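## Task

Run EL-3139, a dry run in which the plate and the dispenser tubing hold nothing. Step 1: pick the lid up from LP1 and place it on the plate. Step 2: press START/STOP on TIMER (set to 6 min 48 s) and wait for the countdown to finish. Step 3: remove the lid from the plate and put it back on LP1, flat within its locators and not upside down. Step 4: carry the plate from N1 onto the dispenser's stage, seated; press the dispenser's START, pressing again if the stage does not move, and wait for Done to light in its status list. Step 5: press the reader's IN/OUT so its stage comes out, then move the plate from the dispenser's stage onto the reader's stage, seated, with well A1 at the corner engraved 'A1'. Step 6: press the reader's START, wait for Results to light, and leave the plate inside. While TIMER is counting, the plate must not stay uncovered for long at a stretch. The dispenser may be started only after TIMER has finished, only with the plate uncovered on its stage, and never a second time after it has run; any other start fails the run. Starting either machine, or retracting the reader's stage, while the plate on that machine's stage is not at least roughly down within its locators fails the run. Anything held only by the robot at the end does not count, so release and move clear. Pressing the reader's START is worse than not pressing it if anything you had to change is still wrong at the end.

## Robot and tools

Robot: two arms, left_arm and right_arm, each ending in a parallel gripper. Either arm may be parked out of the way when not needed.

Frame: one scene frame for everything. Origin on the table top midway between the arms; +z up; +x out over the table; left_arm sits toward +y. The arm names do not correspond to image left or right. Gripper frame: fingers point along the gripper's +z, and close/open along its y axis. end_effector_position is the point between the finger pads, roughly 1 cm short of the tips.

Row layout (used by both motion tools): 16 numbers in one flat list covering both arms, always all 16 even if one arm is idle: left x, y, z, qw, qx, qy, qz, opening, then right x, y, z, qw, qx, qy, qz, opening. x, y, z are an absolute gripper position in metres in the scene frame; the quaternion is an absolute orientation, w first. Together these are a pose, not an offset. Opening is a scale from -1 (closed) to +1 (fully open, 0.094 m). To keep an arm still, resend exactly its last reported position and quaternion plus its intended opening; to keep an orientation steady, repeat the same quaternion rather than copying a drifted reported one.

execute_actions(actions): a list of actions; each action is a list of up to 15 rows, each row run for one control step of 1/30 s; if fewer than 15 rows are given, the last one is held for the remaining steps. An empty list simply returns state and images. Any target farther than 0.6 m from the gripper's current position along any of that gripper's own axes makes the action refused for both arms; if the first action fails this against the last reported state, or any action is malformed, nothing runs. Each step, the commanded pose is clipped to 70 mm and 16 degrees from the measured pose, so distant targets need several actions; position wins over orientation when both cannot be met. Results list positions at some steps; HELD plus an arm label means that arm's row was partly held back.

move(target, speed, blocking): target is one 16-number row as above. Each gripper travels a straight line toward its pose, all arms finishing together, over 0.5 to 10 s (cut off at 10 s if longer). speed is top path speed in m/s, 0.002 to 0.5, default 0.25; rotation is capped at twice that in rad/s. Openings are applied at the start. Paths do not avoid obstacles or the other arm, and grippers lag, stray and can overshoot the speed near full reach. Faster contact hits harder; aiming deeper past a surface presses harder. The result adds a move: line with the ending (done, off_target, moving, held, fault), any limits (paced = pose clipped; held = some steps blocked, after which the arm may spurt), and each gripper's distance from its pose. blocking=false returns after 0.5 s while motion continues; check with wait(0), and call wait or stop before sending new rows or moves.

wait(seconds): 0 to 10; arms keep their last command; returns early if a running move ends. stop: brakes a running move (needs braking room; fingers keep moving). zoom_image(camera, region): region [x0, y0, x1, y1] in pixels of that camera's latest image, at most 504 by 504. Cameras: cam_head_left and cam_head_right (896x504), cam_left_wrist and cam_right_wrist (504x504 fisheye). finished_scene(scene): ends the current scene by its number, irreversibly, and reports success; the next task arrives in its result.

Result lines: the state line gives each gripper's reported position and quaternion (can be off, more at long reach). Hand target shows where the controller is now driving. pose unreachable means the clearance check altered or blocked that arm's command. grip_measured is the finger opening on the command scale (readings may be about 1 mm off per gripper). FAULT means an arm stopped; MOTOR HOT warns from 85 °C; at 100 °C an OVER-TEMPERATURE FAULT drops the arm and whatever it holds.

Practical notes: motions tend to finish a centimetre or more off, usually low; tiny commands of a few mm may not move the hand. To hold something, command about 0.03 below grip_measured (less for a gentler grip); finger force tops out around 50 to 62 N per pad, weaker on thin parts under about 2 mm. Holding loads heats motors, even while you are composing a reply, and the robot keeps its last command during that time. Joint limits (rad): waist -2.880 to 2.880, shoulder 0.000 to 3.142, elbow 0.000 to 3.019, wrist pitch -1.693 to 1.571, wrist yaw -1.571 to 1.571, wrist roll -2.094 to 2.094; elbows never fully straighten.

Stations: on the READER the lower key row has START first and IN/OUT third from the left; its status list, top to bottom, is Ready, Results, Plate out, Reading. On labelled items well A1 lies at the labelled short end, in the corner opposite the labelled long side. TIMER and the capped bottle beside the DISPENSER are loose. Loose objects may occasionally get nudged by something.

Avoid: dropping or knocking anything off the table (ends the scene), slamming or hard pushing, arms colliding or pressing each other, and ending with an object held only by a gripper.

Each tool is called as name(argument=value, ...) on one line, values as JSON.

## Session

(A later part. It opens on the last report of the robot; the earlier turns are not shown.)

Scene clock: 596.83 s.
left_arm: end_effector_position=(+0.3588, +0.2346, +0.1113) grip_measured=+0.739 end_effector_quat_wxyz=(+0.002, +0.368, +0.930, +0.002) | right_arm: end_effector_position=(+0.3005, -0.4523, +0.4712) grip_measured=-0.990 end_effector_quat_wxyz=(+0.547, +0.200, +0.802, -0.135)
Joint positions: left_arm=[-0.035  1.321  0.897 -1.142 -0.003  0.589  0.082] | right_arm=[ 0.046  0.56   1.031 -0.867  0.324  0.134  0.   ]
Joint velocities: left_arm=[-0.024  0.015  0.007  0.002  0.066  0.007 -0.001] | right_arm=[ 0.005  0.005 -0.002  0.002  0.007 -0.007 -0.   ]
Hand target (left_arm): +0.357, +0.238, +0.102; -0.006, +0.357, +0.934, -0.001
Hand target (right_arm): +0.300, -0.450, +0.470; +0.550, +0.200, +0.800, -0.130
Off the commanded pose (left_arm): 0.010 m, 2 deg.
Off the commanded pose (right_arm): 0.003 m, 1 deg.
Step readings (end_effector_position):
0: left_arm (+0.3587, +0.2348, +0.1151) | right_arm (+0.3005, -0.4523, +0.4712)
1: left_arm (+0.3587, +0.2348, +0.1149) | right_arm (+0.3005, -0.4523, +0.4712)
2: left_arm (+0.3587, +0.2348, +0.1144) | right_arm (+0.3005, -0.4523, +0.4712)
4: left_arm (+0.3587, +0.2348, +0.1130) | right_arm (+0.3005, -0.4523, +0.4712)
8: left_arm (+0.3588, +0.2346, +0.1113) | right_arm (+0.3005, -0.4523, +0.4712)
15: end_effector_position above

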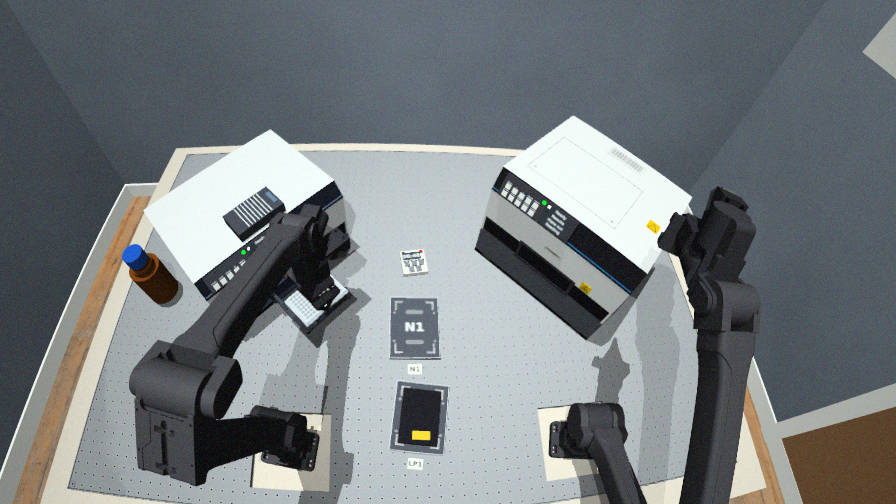

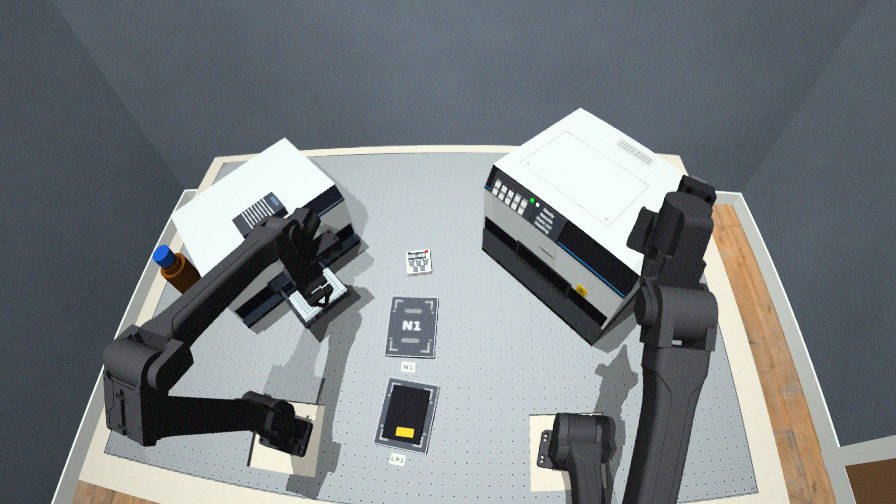

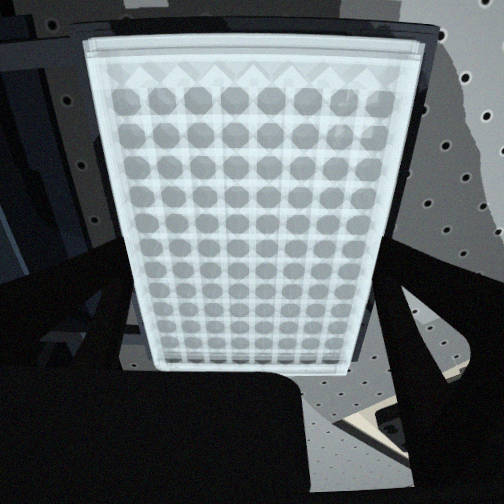

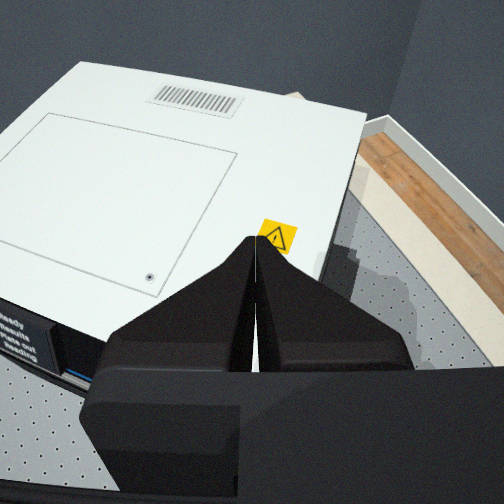

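execute_actions(actions=[[[0.354,0.2395,0.102,-0.008,0.360,0.933,-0.002,0.72,0.30,-0.45,0.47,0.55,0.2,0.8,-0.13,-1]]])

Scene clock: 598.87 s.
left_arm: end_effector_position=(+0.3589, +0.2350, +0.1113) grip_measured=+0.739 end_effector_quat_wxyz=(+0.002, +0.367, +0.930, +0.002) | right_arm: end_effector_position=(+0.3005, -0.4523, +0.4712) grip_measured=-0.990 end_effector_quat_wxyz=(+0.547, +0.200, +0.802, -0.135)
Joint positions: left_arm=[-0.033  1.321  0.897 -1.142 -0.002  0.589  0.082] | right_arm=[ 0.046  0.56   1.031 -0.867  0.324  0.134  0.   ]
Joint velocities: left_arm=[-0.015 -0.005 -0.002  0.007  0.037  0.007  0.001] | right_arm=[-0.005  0.005 -0.002 -0.027 -0.007 -0.037 -0.001]
Hand target (left_arm): +0.354, +0.239, +0.102; -0.008, +0.360, +0.933, -0.002
Hand target (right_arm): +0.300, -0.450, +0.470; +0.550, +0.200, +0.800, -0.130
Off the commanded pose (left_arm): 0.011 m, 2 deg.
Off the commanded pose (right_arm): 0.003 m, 1 deg.
Step readings (end_effector_position):
0: left_arm (+0.3588, +0.2346, +0.1113) | right_arm (+0.3005, -0.4523, +0.4712)
1: left_arm (+0.3588, +0.2346, +0.1113) | right_arm (+0.3005, -0.4523, +0.4712)
2: left_arm (+0.3588, +0.2347, +0.1113) | right_arm (+0.3005, -0.4523, +0.4712)
4: left_arm (+0.3589, +0.2349, +0.1113) | right_arm (+0.3005, -0.4523, +0.4712)
8: left_arm (+0.3589, +0.2350, +0.1113) | right_arm (+0.3005, -0.4523, +0.4712)
15: end_effector_position above

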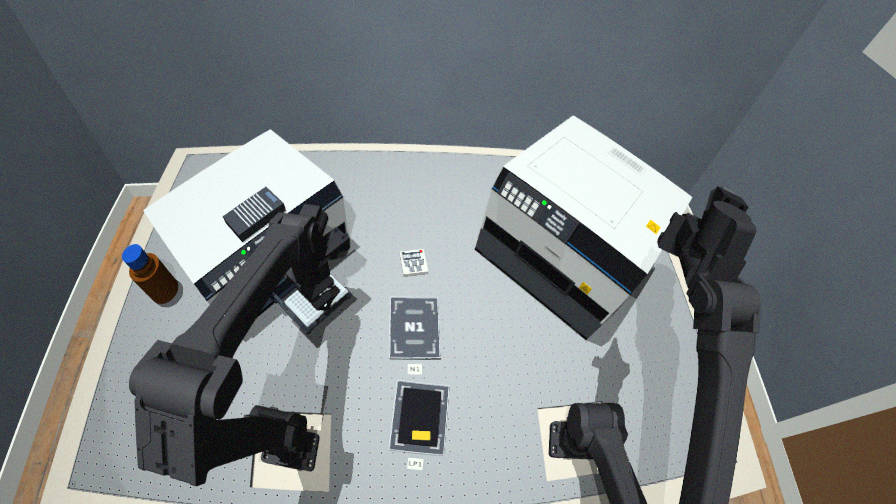

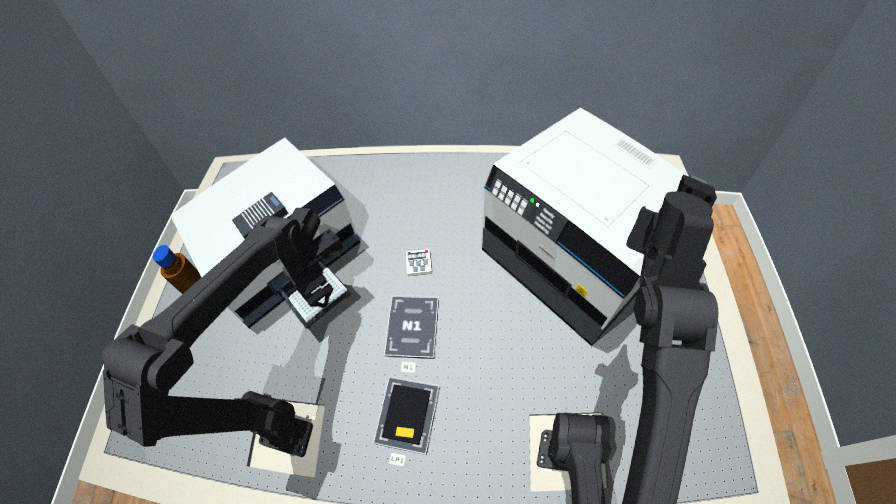

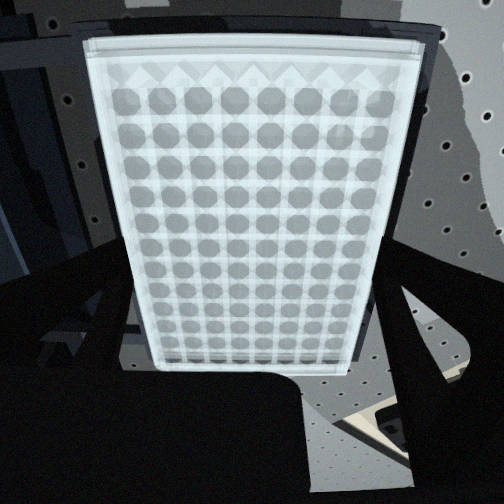

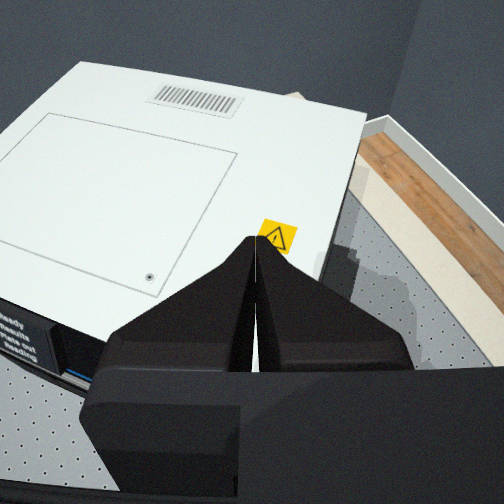

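execute_actions(actions=[[[0.354,0.2375,0.1125,-0.006,0.367,0.930,-0.001,0.72,0.30,-0.45,0.47,0.55,0.2,0.8,-0.13,-1]]])

Scene clock: 601.53 s.
left_arm: end_effector_position=(+0.3562, +0.2355, +0.1113) grip_measured=+0.739 end_effector_quat_wxyz=(-0.003, +0.367, +0.930, +0.001) | right_arm: end_effector_position=(+0.3005, -0.4523, +0.4712) grip_measured=-0.990 end_effector_quat_wxyz=(+0.547, +0.200, +0.802, -0.135)
Joint positions: left_arm=[-0.033  1.321  0.897 -1.153 -0.002  0.589  0.082] | right_arm=[ 0.046  0.56   1.031 -0.867  0.324  0.134  0.   ]
Joint velocities: left_arm=[ 0.005  0.005 -0.007 -0.012  0.037 -0.022 -0.   ] | right_arm=[-0.005 -0.005  0.002 -0.012  0.007  0.037  0.   ]
Hand target (left_arm): +0.354, +0.238, +0.112; -0.006, +0.367, +0.930, -0.001
Hand target (right_arm): +0.300, -0.450, +0.470; +0.550, +0.200, +0.800, -0.130
Off the commanded pose (left_arm): 0.003 m, 0 deg.
Off the commanded pose (right_arm): 0.003 m, 1 deg.
Step readings (end_effector_position):
0: left_arm (+0.3589, +0.2350, +0.1113) | right_arm (+0.3005, -0.4523, +0.4712)
1: left_arm (+0.3585, +0.2351, +0.1113) | right_arm (+0.3005, -0.4523, +0.4712)
2: left_arm (+0.3583, +0.2351, +0.1113) | right_arm (+0.3005, -0.4523, +0.4712)
4: left_arm (+0.3575, +0.2353, +0.1113) | right_arm (+0.3005, -0.4523, +0.4712)
8: left_arm (+0.3564, +0.2354, +0.1113) | right_arm (+0.3005, -0.4523, +0.4712)
15: end_effector_position above

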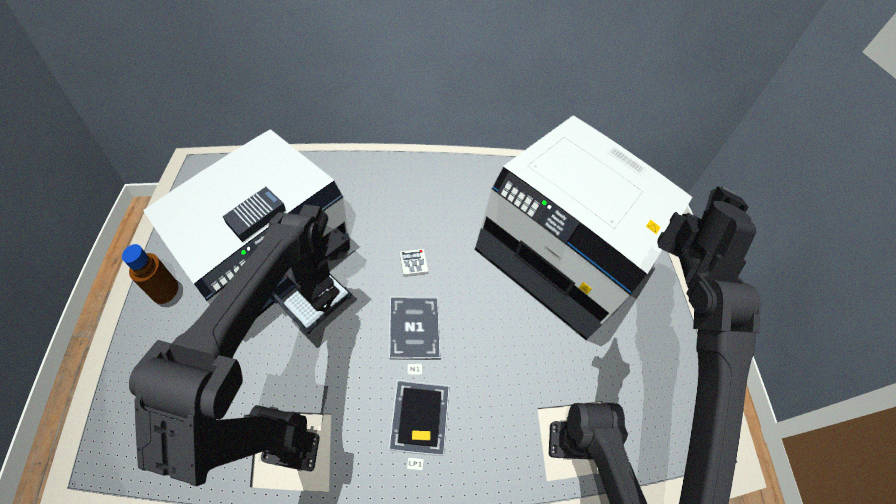

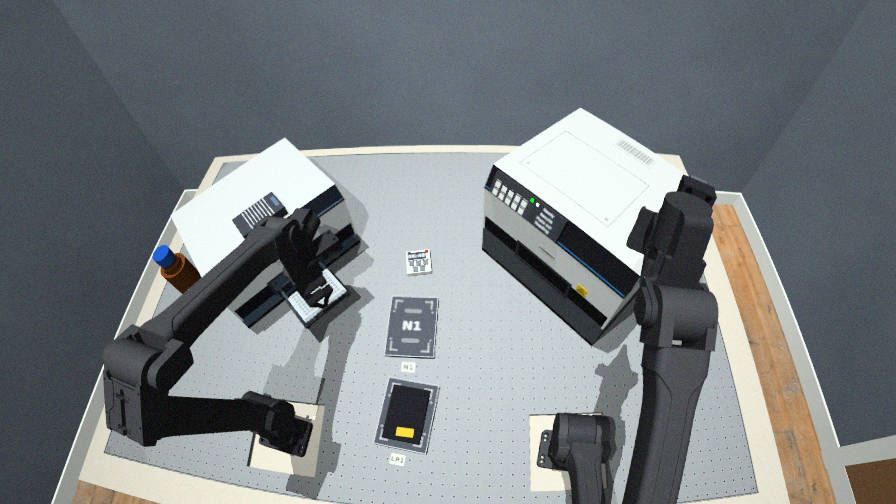

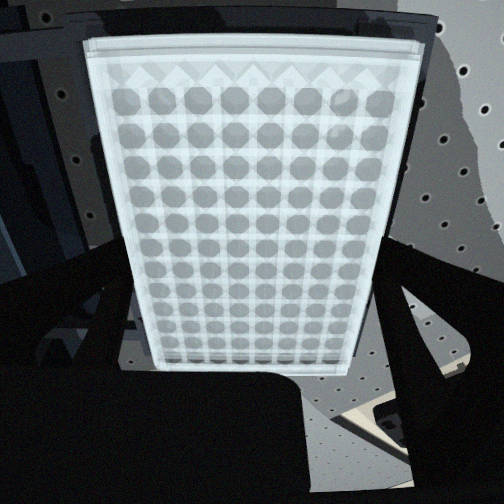

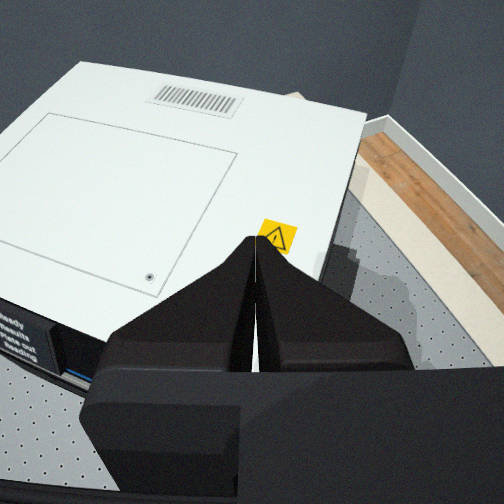

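Within a millimetre; releasing.

execute_actions(actions=[[[0.355,0.2375,0.112,-0.005,0.367,0.930,0,0.82,0.30,-0.45,0.47,0.55,0.2,0.8,-0.13,-1]],[[0.355,0.2375,0.112,-0.005,0.367,0.930,0,1,0.30,-0.45,0.47,0.55,0.2,0.8,-0.13,-1]],[[0.355,0.2357,0.143,0.046,0.367,0.929,0.012,1,0.30,-0.45,0.47,0.55,0.2,0.8,-0.13,-1]]])

zoom_image(camera="cam_left_wrist", region=[70,0,450,380])

Scene clock: 605.83 s.
left_arm: end_effector_position=(+0.3550, +0.2357, +0.1488) grip_measured=+1.000 end_effector_quat_wxyz=(+0.055, +0.367, +0.929, +0.013) | right_arm: end_effector_position=(+0.3005, -0.4523, +0.4712) grip_measured=-0.990 end_effector_quat_wxyz=(+0.547, +0.200, +0.802, -0.135)
Joint positions: left_arm=[-0.033  1.199  0.893 -1.152 -0.002  0.589  0.094] | right_arm=[ 0.046  0.56   1.031 -0.867  0.324  0.134  0.   ]
Joint velocities: left_arm=[ 0.015 -0.005 -0.002  0.007 -0.066  0.007  0.   ] | right_arm=[-0.005  0.015 -0.017  0.007 -0.022 -0.007 -0.001]
Hand target (left_arm): +0.355, +0.236, +0.143; +0.046, +0.368, +0.929, +0.011
Hand target (right_arm): +0.300, -0.450, +0.470; +0.550, +0.200, +0.800, -0.130
Off the commanded pose (left_arm): 0.006 m, 1 deg.
Off the commanded pose (right_arm): 0.003 m, 1 deg.
Step readings (end_effector_position; steps 1 to 15: 1st action; 16 to 30: 2nd action; 31 to 45: 3rd action):
0: left_arm (+0.3562, +0.2355, +0.1113) | right_arm (+0.3005, -0.4523, +0.4712)
1: left_arm (+0.3562, +0.2355, +0.1113) | right_arm (+0.3005, -0.4523, +0.4712)
2: left_arm (+0.3562, +0.2355, +0.1113) | right_arm (+0.3005, -0.4523, +0.4712)
4: left_arm (+0.3562, +0.2355, +0.1113) | right_arm (+0.3005, -0.4523, +0.4712)
8: left_arm (+0.3562, +0.2355, +0.1113) | right_arm (+0.3005, -0.4523, +0.4712)
15: left_arm (+0.3562, +0.2355, +0.1113) | right_arm (+0.3005, -0.4523, +0.4712)
16: left_arm (+0.3562, +0.2355, +0.1113) | right_arm (+0.3005, -0.4523, +0.4712)
17: left_arm (+0.3562, +0.2355, +0.1113) | right_arm (+0.3005, -0.4523, +0.4712)
19: left_arm (+0.3562, +0.2355, +0.1113) | right_arm (+0.3005, -0.4523, +0.4712)
23: left_arm (+0.3562, +0.2355, +0.1113) | right_arm (+0.3005, -0.4523, +0.4712)
30: left_arm (+0.3562, +0.2355, +0.1113) | right_arm (+0.3005, -0.4523, +0.4712)
31: left_arm (+0.3565, +0.2354, +0.1132) | right_arm (+0.3005, -0.4523, +0.4712)
32: left_arm (+0.3557, +0.2356, +0.1163) | right_arm (+0.3005, -0.4523, +0.4712)
34: left_arm (+0.3555, +0.2356, +0.1283) | right_arm (+0.3005, -0.4523, +0.4712)
38: left_arm (+0.3551, +0.2357, +0.1478) | right_arm (+0.3005, -0.4523, +0.4712)
45: end_effector_position above

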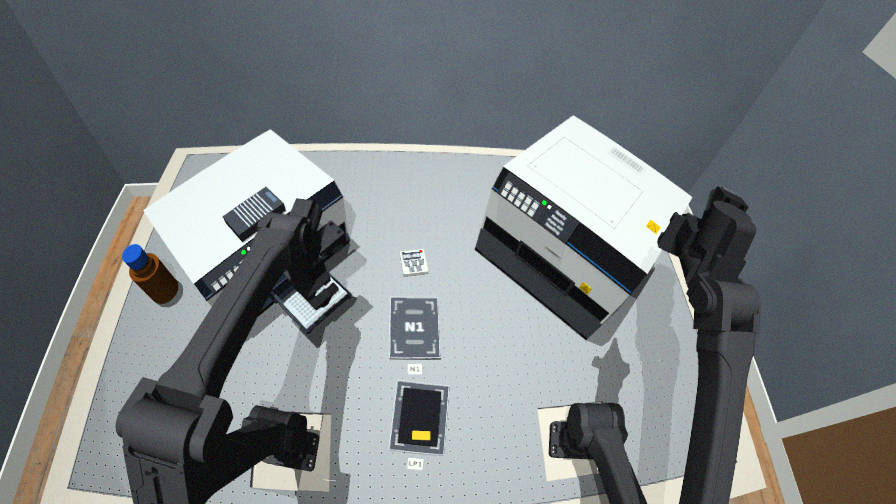

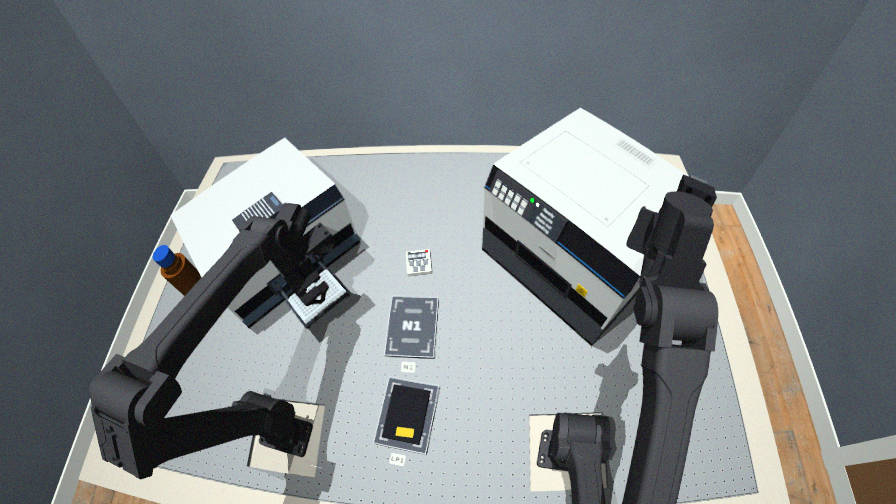

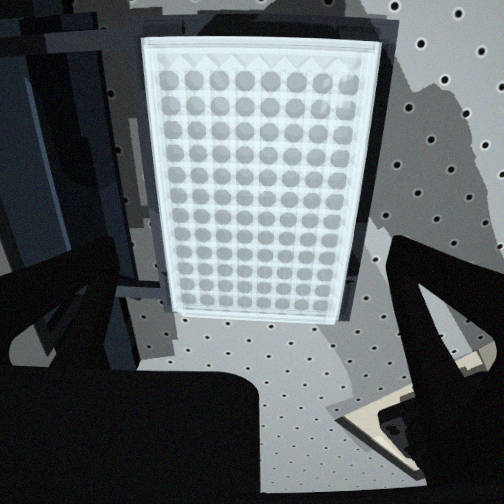

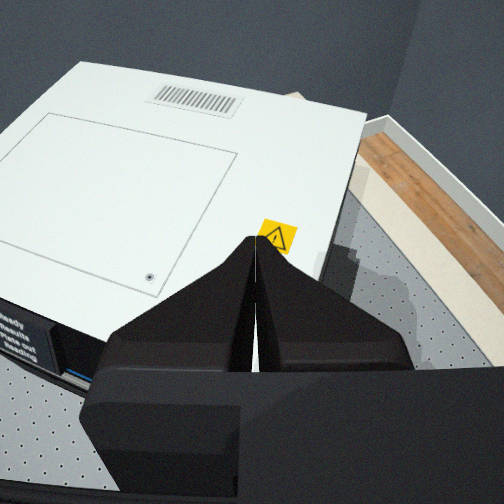

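Region (70, 0, 450, 380) of cam_left_wrist's 504x504 image, scaled by 1.326, with more detail than that image has.

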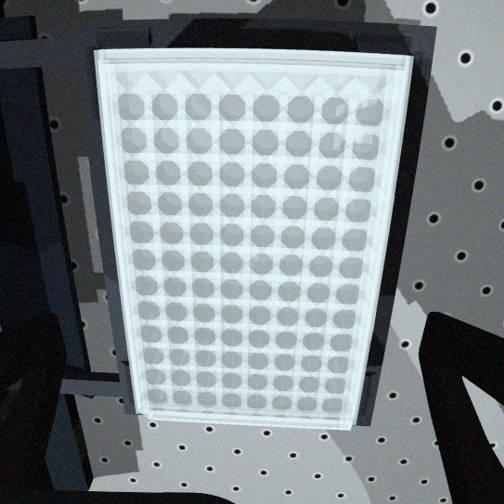

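move(target=[0.30,0.27,0.26,0.3,0.05,0.95,0.05,-1,0.36,-0.25,0.42,0.451,0.192,0.866,-0.1,-1])

move(target=[0.26,0.385,0.29,0.451,-0.192,0.866,0.1,-1,0.41,-0.18,0.35,0.451,0.192,0.866,-0.1,-1])

zoom_image(camera="cam_head_right", region=[270,255,370,335])

Scene clock: 614.57 s.
left_arm: end_effector_position=(+0.2982, +0.2731, +0.2680) grip_measured=-0.992 end_effector_quat_wxyz=(+0.302, +0.057, +0.950, +0.049) | right_arm: end_effector_position=(+0.3588, -0.2567, +0.4021) grip_measured=-0.990 end_effector_quat_wxyz=(+0.445, +0.175, +0.869, -0.125)
Joint positions: left_arm=[-0.023  0.647  0.793 -1.11  -0.148  0.012  0.   ] | right_arm=[ 0.83   0.964  1.183 -1.232  0.83   0.793  0.   ]
Joint velocities: left_arm=[-0.024 -0.005 -0.007 -0.002  0.037 -0.037 -0.001] | right_arm=[-0.005  0.015 -0.007  0.022 -0.066 -0.081 -0.001]
Hand target (left_arm): +0.299, +0.271, +0.261; +0.301, +0.054, +0.951, +0.048
Hand target (right_arm): +0.360, -0.253, +0.423; +0.458, +0.186, +0.863, -0.109
Off the commanded pose (left_arm): 0.009 m, 1 deg.
Off the commanded pose (right_arm): 0.019 m, 4 deg.
move: off_target (right_arm)

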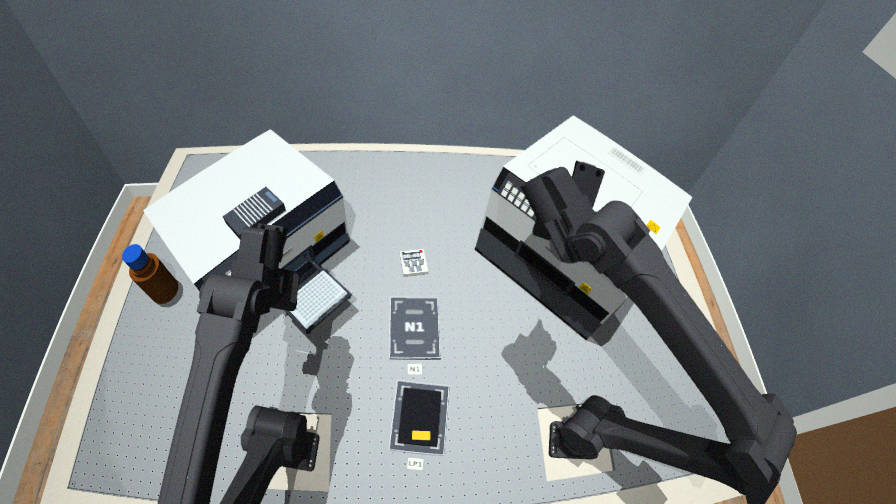

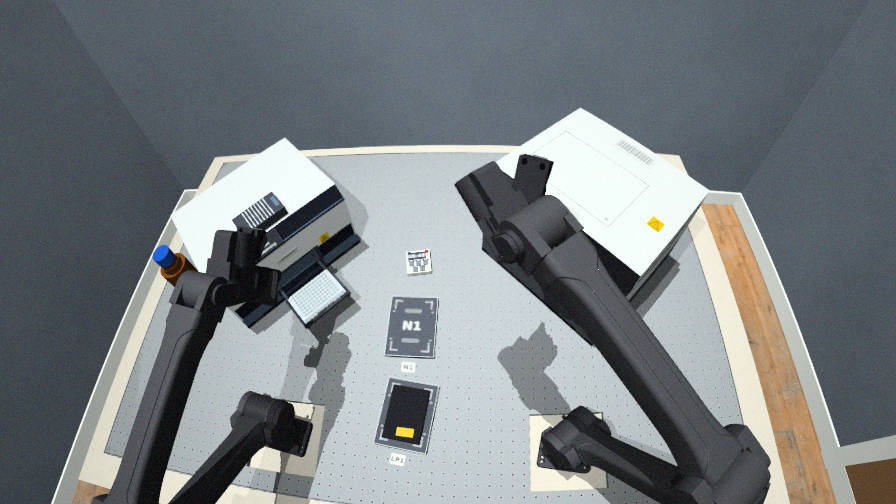

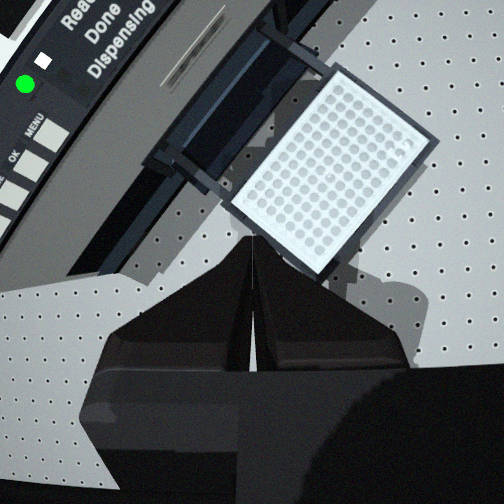

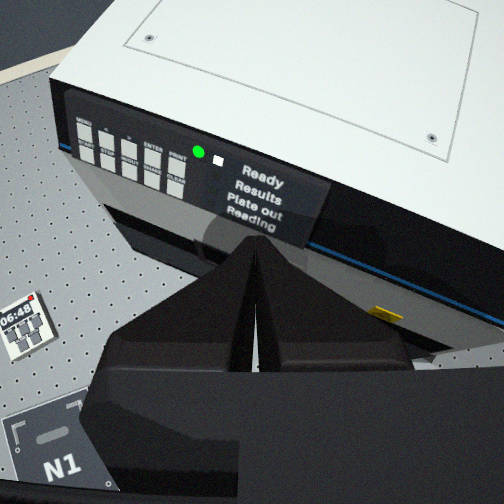

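Scene clock: 616.17 s.
left_arm: end_effector_position=(+0.2607, +0.3848, +0.2949) grip_measured=-0.992 end_effector_quat_wxyz=(+0.450, -0.181, +0.868, +0.103) | right_arm: end_effector_position=(+0.4083, -0.1882, +0.3486) grip_measured=-0.990 end_effector_quat_wxyz=(+0.447, +0.187, +0.868, -0.108)
Joint positions: left_arm=[ 0.435  0.359  0.648 -0.903 -0.104 -0.053  0.   ] | right_arm=[ 0.895  1.164  1.183 -1.078  0.847  0.902  0.   ]
Joint velocities: left_arm=[ 0.005  0.005 -0.002  0.002  0.007 -0.037 -0.001] | right_arm=[ 0.005 -0.015  0.002 -0.012 -0.066 -0.007  0.   ]
Hand target (left_arm): +0.261, +0.386, +0.291; +0.455, -0.188, +0.865, +0.100
Hand target (right_arm): +0.410, -0.182, +0.350; +0.452, +0.192, +0.865, -0.100
Off the commanded pose (left_arm): 0.005 m, 1 deg.
Off the commanded pose (right_arm): 0.008 m, 1 deg.
move: done

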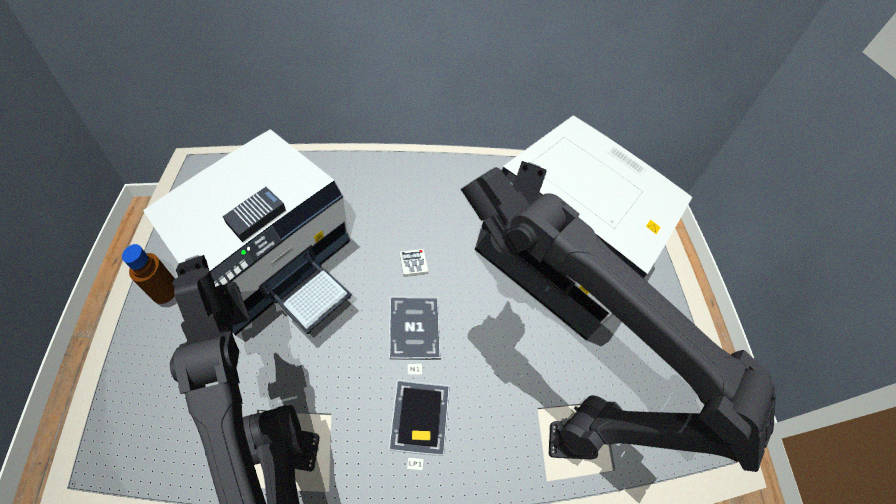

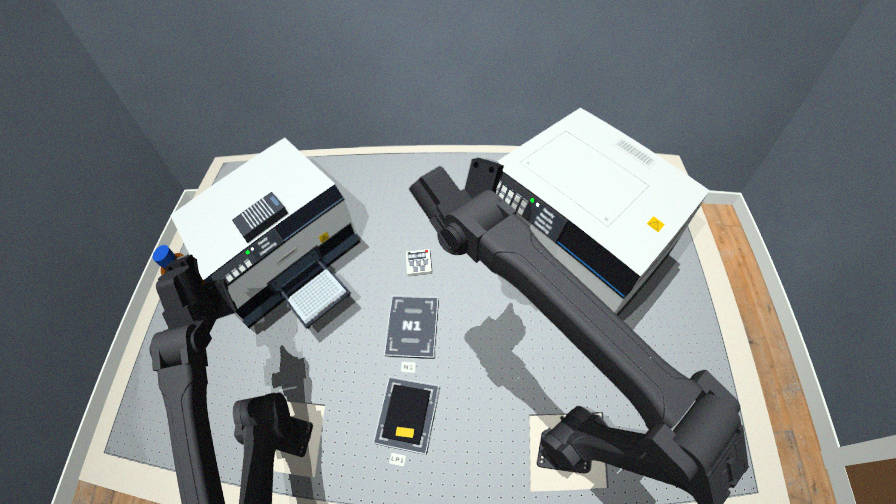

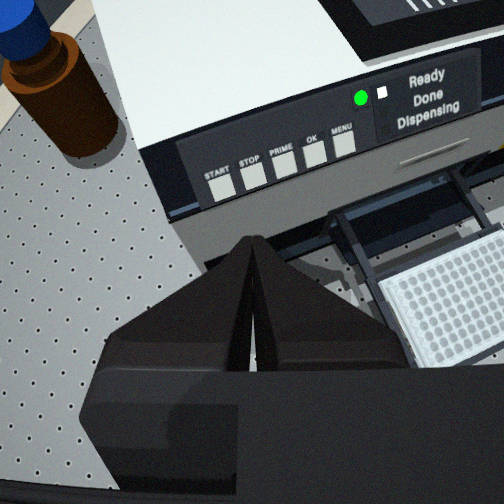

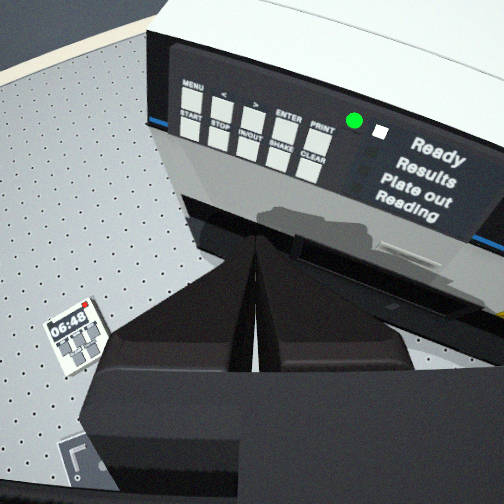

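Region (270, 255, 370, 335) of cam_head_right's 896x504 image, scaled by 5.040, with more detail than that image has; it fills the top 403 rows of this view, and the rest is white.

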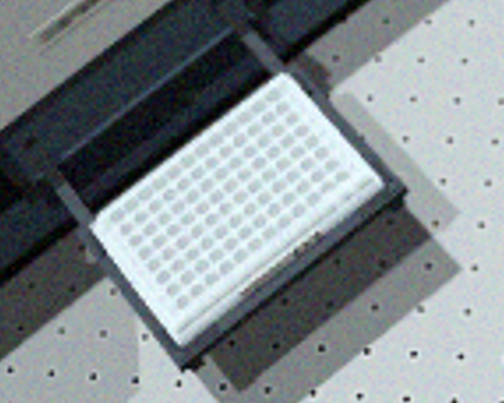

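zoom_image(camera="cam_left_wrist", region=[340,210,504,374])

zoom_image(camera="cam_head_left", region=[265,260,365,340])

Region (340, 210, 504, 374) of cam_left_wrist's 504x504 image, scaled by 3.073, with more detail than that image has.

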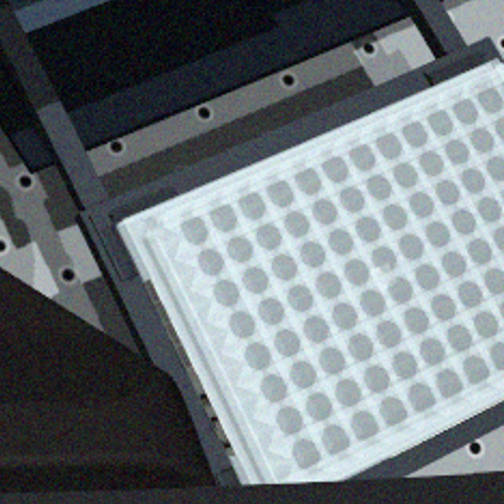

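Region (265, 260, 365, 340) of cam_head_left's 896x504 image, scaled by 5.040, with more detail than that image has; it fills the top 403 rows of this view, and the rest is white.

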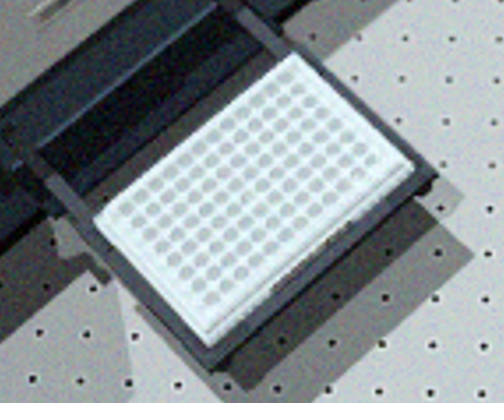

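move(target=[0.288,0.412,0.24,0.451,-0.192,0.866,0.1,-1,0.462,-0.203,0.305,0.451,0.192,0.866,-0.1,-1], speed=0.12)

Scene clock: 622.53 s.
left_arm: end_effector_position=(+0.2883, +0.4100, +0.2450) grip_measured=-0.992 end_effector_quat_wxyz=(+0.451, -0.195, +0.865, +0.097) | right_arm: end_effector_position=(+0.4574, -0.2025, +0.3085) grip_measured=-0.990 end_effector_quat_wxyz=(+0.451, +0.197, +0.865, -0.096)
Joint positions: left_arm=[ 0.536  0.454  0.529 -0.687 -0.024 -0.026  0.   ] | right_arm=[ 0.78   1.225  1.113 -0.827  0.778  0.779  0.   ]
Joint velocities: left_arm=[-0.005 -0.015  0.007 -0.002 -0.066  0.051  0.001] | right_arm=[-0.005 -0.005  0.007  0.002 -0.007  0.007 -0.001]
Hand target (left_arm): +0.289, +0.412, +0.240; +0.451, -0.192, +0.866, +0.101
Hand target (right_arm): +0.461, -0.204, +0.304; +0.449, +0.193, +0.867, -0.099
Off the commanded pose (left_arm): 0.005 m, 0 deg.
Off the commanded pose (right_arm): 0.006 m, 1 deg.
move: done

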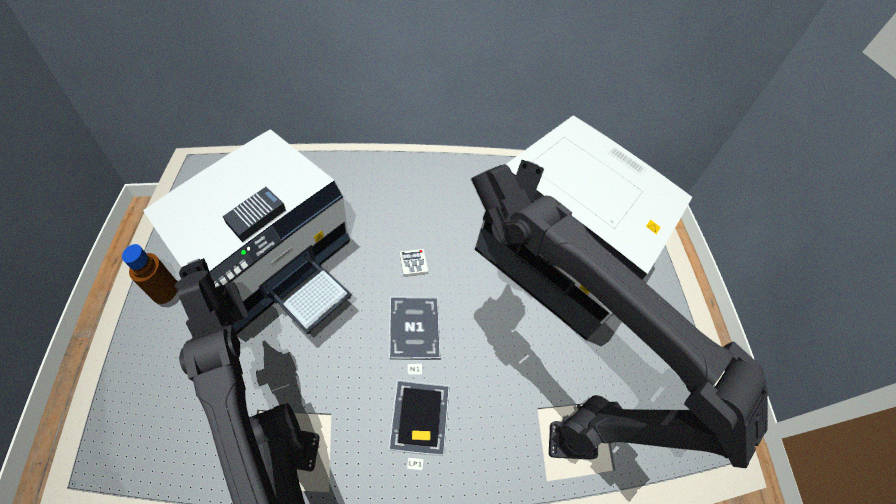

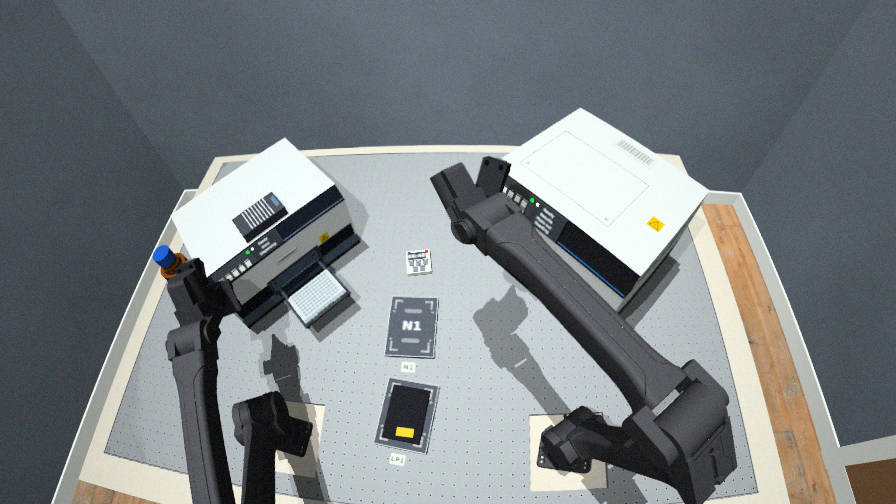

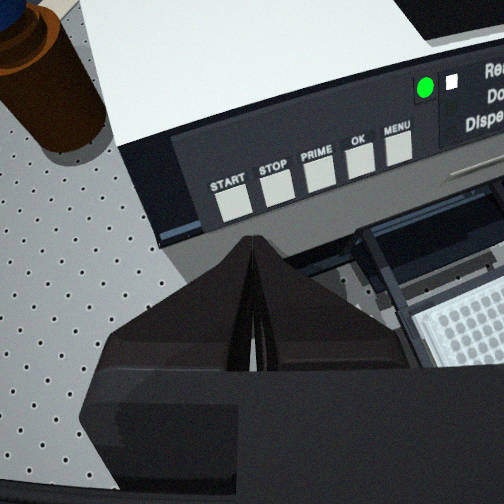

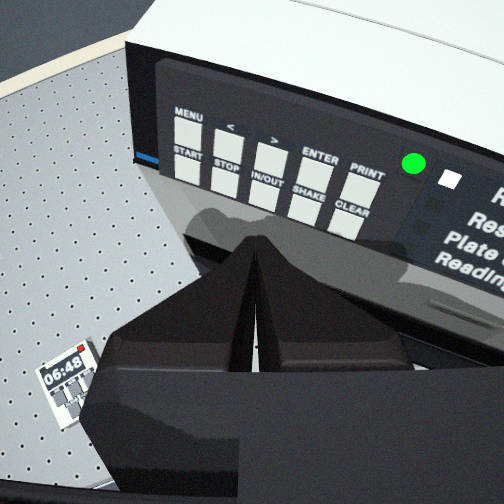

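move(target=[0.304,0.427,0.224,0.451,-0.192,0.866,0.1,-1,0.481,-0.213,0.288,0.451,0.192,0.866,-0.1,-1], speed=0.06)

Scene clock: 626.17 s.
left_arm: end_effector_position=(+0.3047, +0.4247, +0.2307) grip_measured=-0.992 end_effector_quat_wxyz=(+0.452, -0.195, +0.865, +0.097) | right_arm: end_effector_position=(+0.4762, -0.2113, +0.2950) grip_measured=-0.990 end_effector_quat_wxyz=(+0.454, +0.196, +0.864, -0.094)
Joint positions: left_arm=[ 0.578  0.536  0.507 -0.58   0.012 -0.002  0.   ] | right_arm=[ 0.735  1.251  1.092 -0.735  0.751  0.723  0.   ]
Joint velocities: left_arm=[ 0.005  0.005  0.007 -0.002  0.051 -0.037  0.001] | right_arm=[-0.015  0.005  0.007 -0.002 -0.037 -0.051 -0.   ]
Hand target (left_arm): +0.304, +0.427, +0.224; +0.451, -0.192, +0.866, +0.100
Hand target (right_arm): +0.480, -0.213, +0.288; +0.450, +0.192, +0.866, -0.100
Off the commanded pose (left_arm): 0.007 m, 1 deg.
Off the commanded pose (right_arm): 0.009 m, 1 deg.
move: done

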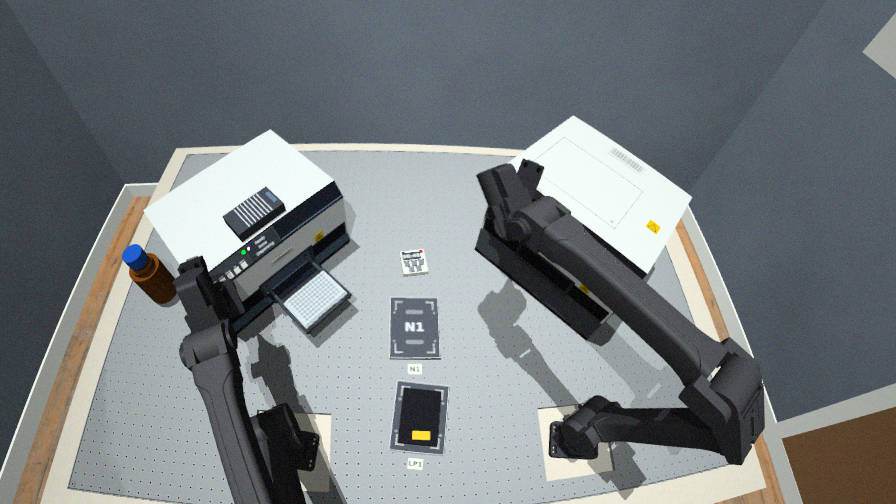

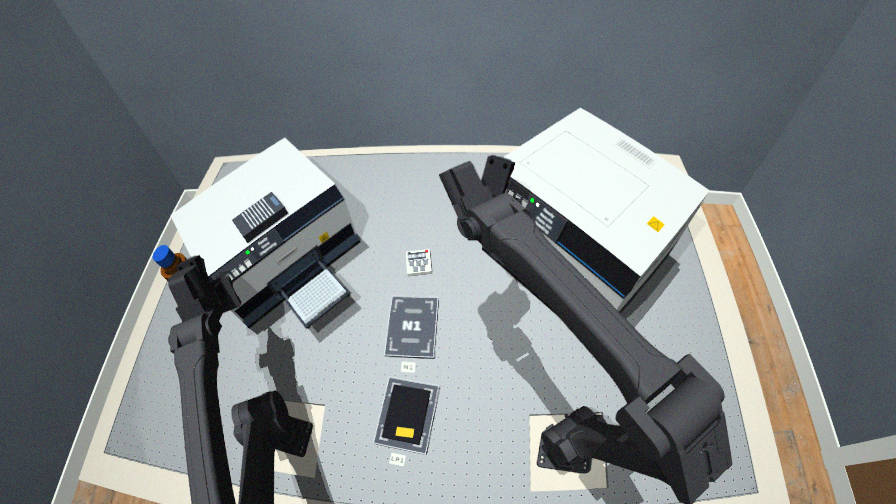

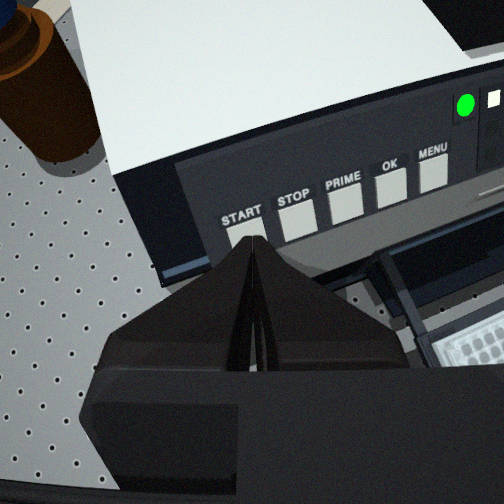

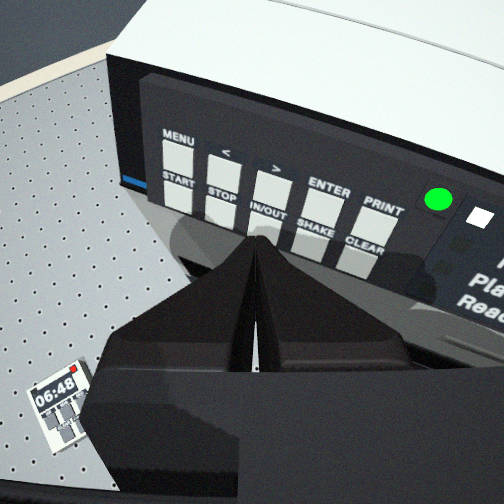

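execute_actions(actions=[[[0.308,0.431,0.216,0.451,-0.192,0.866,0.1,-1,0.480,-0.213,0.288,0.451,0.192,0.866,-0.1,-1]],[[0.312,0.434,0.208,0.451,-0.192,0.866,0.1,-1,0.480,-0.213,0.288,0.451,0.192,0.866,-0.1,-1]]])

Scene clock: 628.90 s.
left_arm: end_effector_position=(+0.3127, +0.4279, +0.2318) grip_measured=-0.992 end_effector_quat_wxyz=(+0.471, -0.188, +0.857, +0.096) | right_arm: end_effector_position=(+0.4762, -0.2113, +0.2950) grip_measured=-0.990 end_effector_quat_wxyz=(+0.454, +0.195, +0.864, -0.095)
Joint positions: left_arm=[ 0.587  0.55   0.492 -0.511  0.032  0.006  0.   ] | right_arm=[ 0.735  1.251  1.092 -0.735  0.751  0.721  0.   ]
Joint velocities: left_arm=[-0.015 -0.015 -0.017 -0.012  0.051 -0.007  0.001] | right_arm=[-0.015 -0.015 -0.007 -0.012  0.007  0.007 -0.001]
Hand target (left_arm): +0.311, +0.433, +0.209; +0.451, -0.192, +0.866, +0.100
Hand target (right_arm): +0.480, -0.213, +0.288; +0.451, +0.192, +0.866, -0.100
Off the commanded pose (left_arm): 0.025 m, 3 deg.
Off the commanded pose (right_arm): 0.008 m, 1 deg.
Step readings (end_effector_position; steps 1 to 15: 1st action; 16 to 30: 2nd action):
0: left_arm (+0.3047, +0.4247, +0.2307) | right_arm (+0.4762, -0.2113, +0.2950)
1: left_arm (+0.3057, +0.4247, +0.2305) | right_arm (+0.4762, -0.2113, +0.2950)
2: left_arm (+0.3067, +0.4255, +0.2305) | right_arm (+0.4762, -0.2113, +0.2950)
4: left_arm (+0.3077, +0.4271, +0.2279) | right_arm (+0.4762, -0.2113, +0.2950)
8: left_arm (+0.3082, +0.4272, +0.2277) | right_arm (+0.4762, -0.2113, +0.2950)
15: left_arm (+0.3082, +0.4272, +0.2277) | right_arm (+0.4762, -0.2113, +0.2950)
16: left_arm (+0.3090, +0.4273, +0.2281) | right_arm (+0.4762, -0.2113, +0.2950)
17: left_arm (+0.3101, +0.4272, +0.2286) | right_arm (+0.4762, -0.2113, +0.2950)
19: left_arm (+0.3116, +0.4275, +0.2305) | right_arm (+0.4762, -0.2113, +0.2950)
23: left_arm (+0.3126, +0.4278, +0.2317) | right_arm (+0.4762, -0.2113, +0.2950)
30: end_effector_position above

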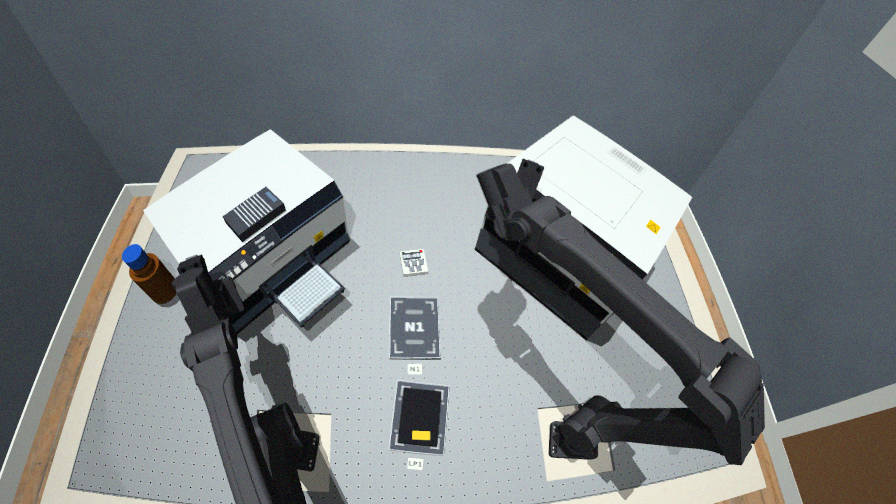

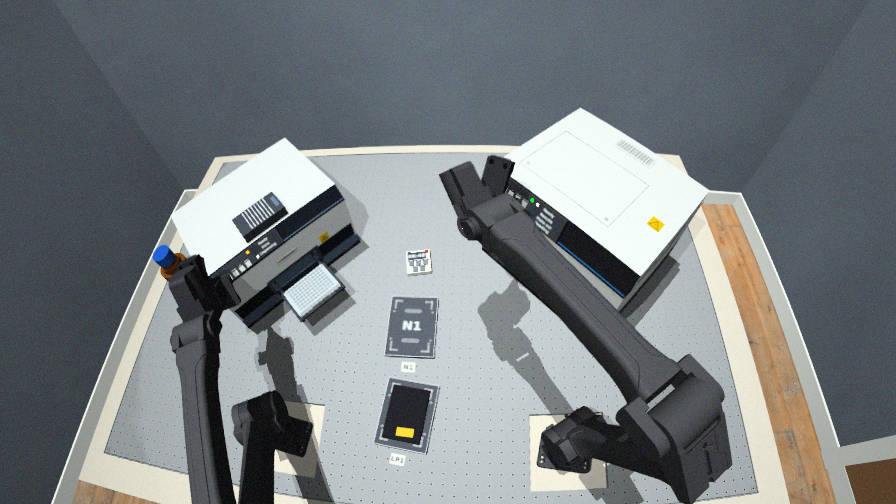

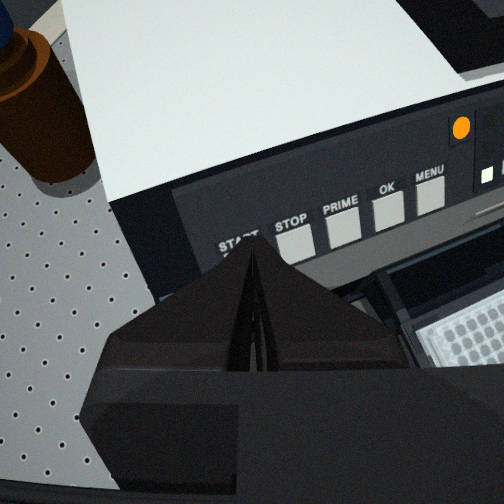

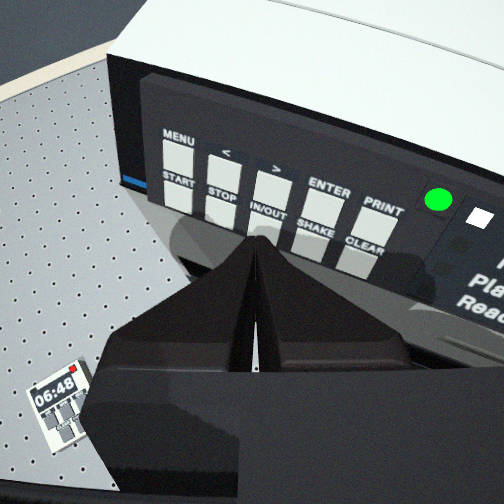

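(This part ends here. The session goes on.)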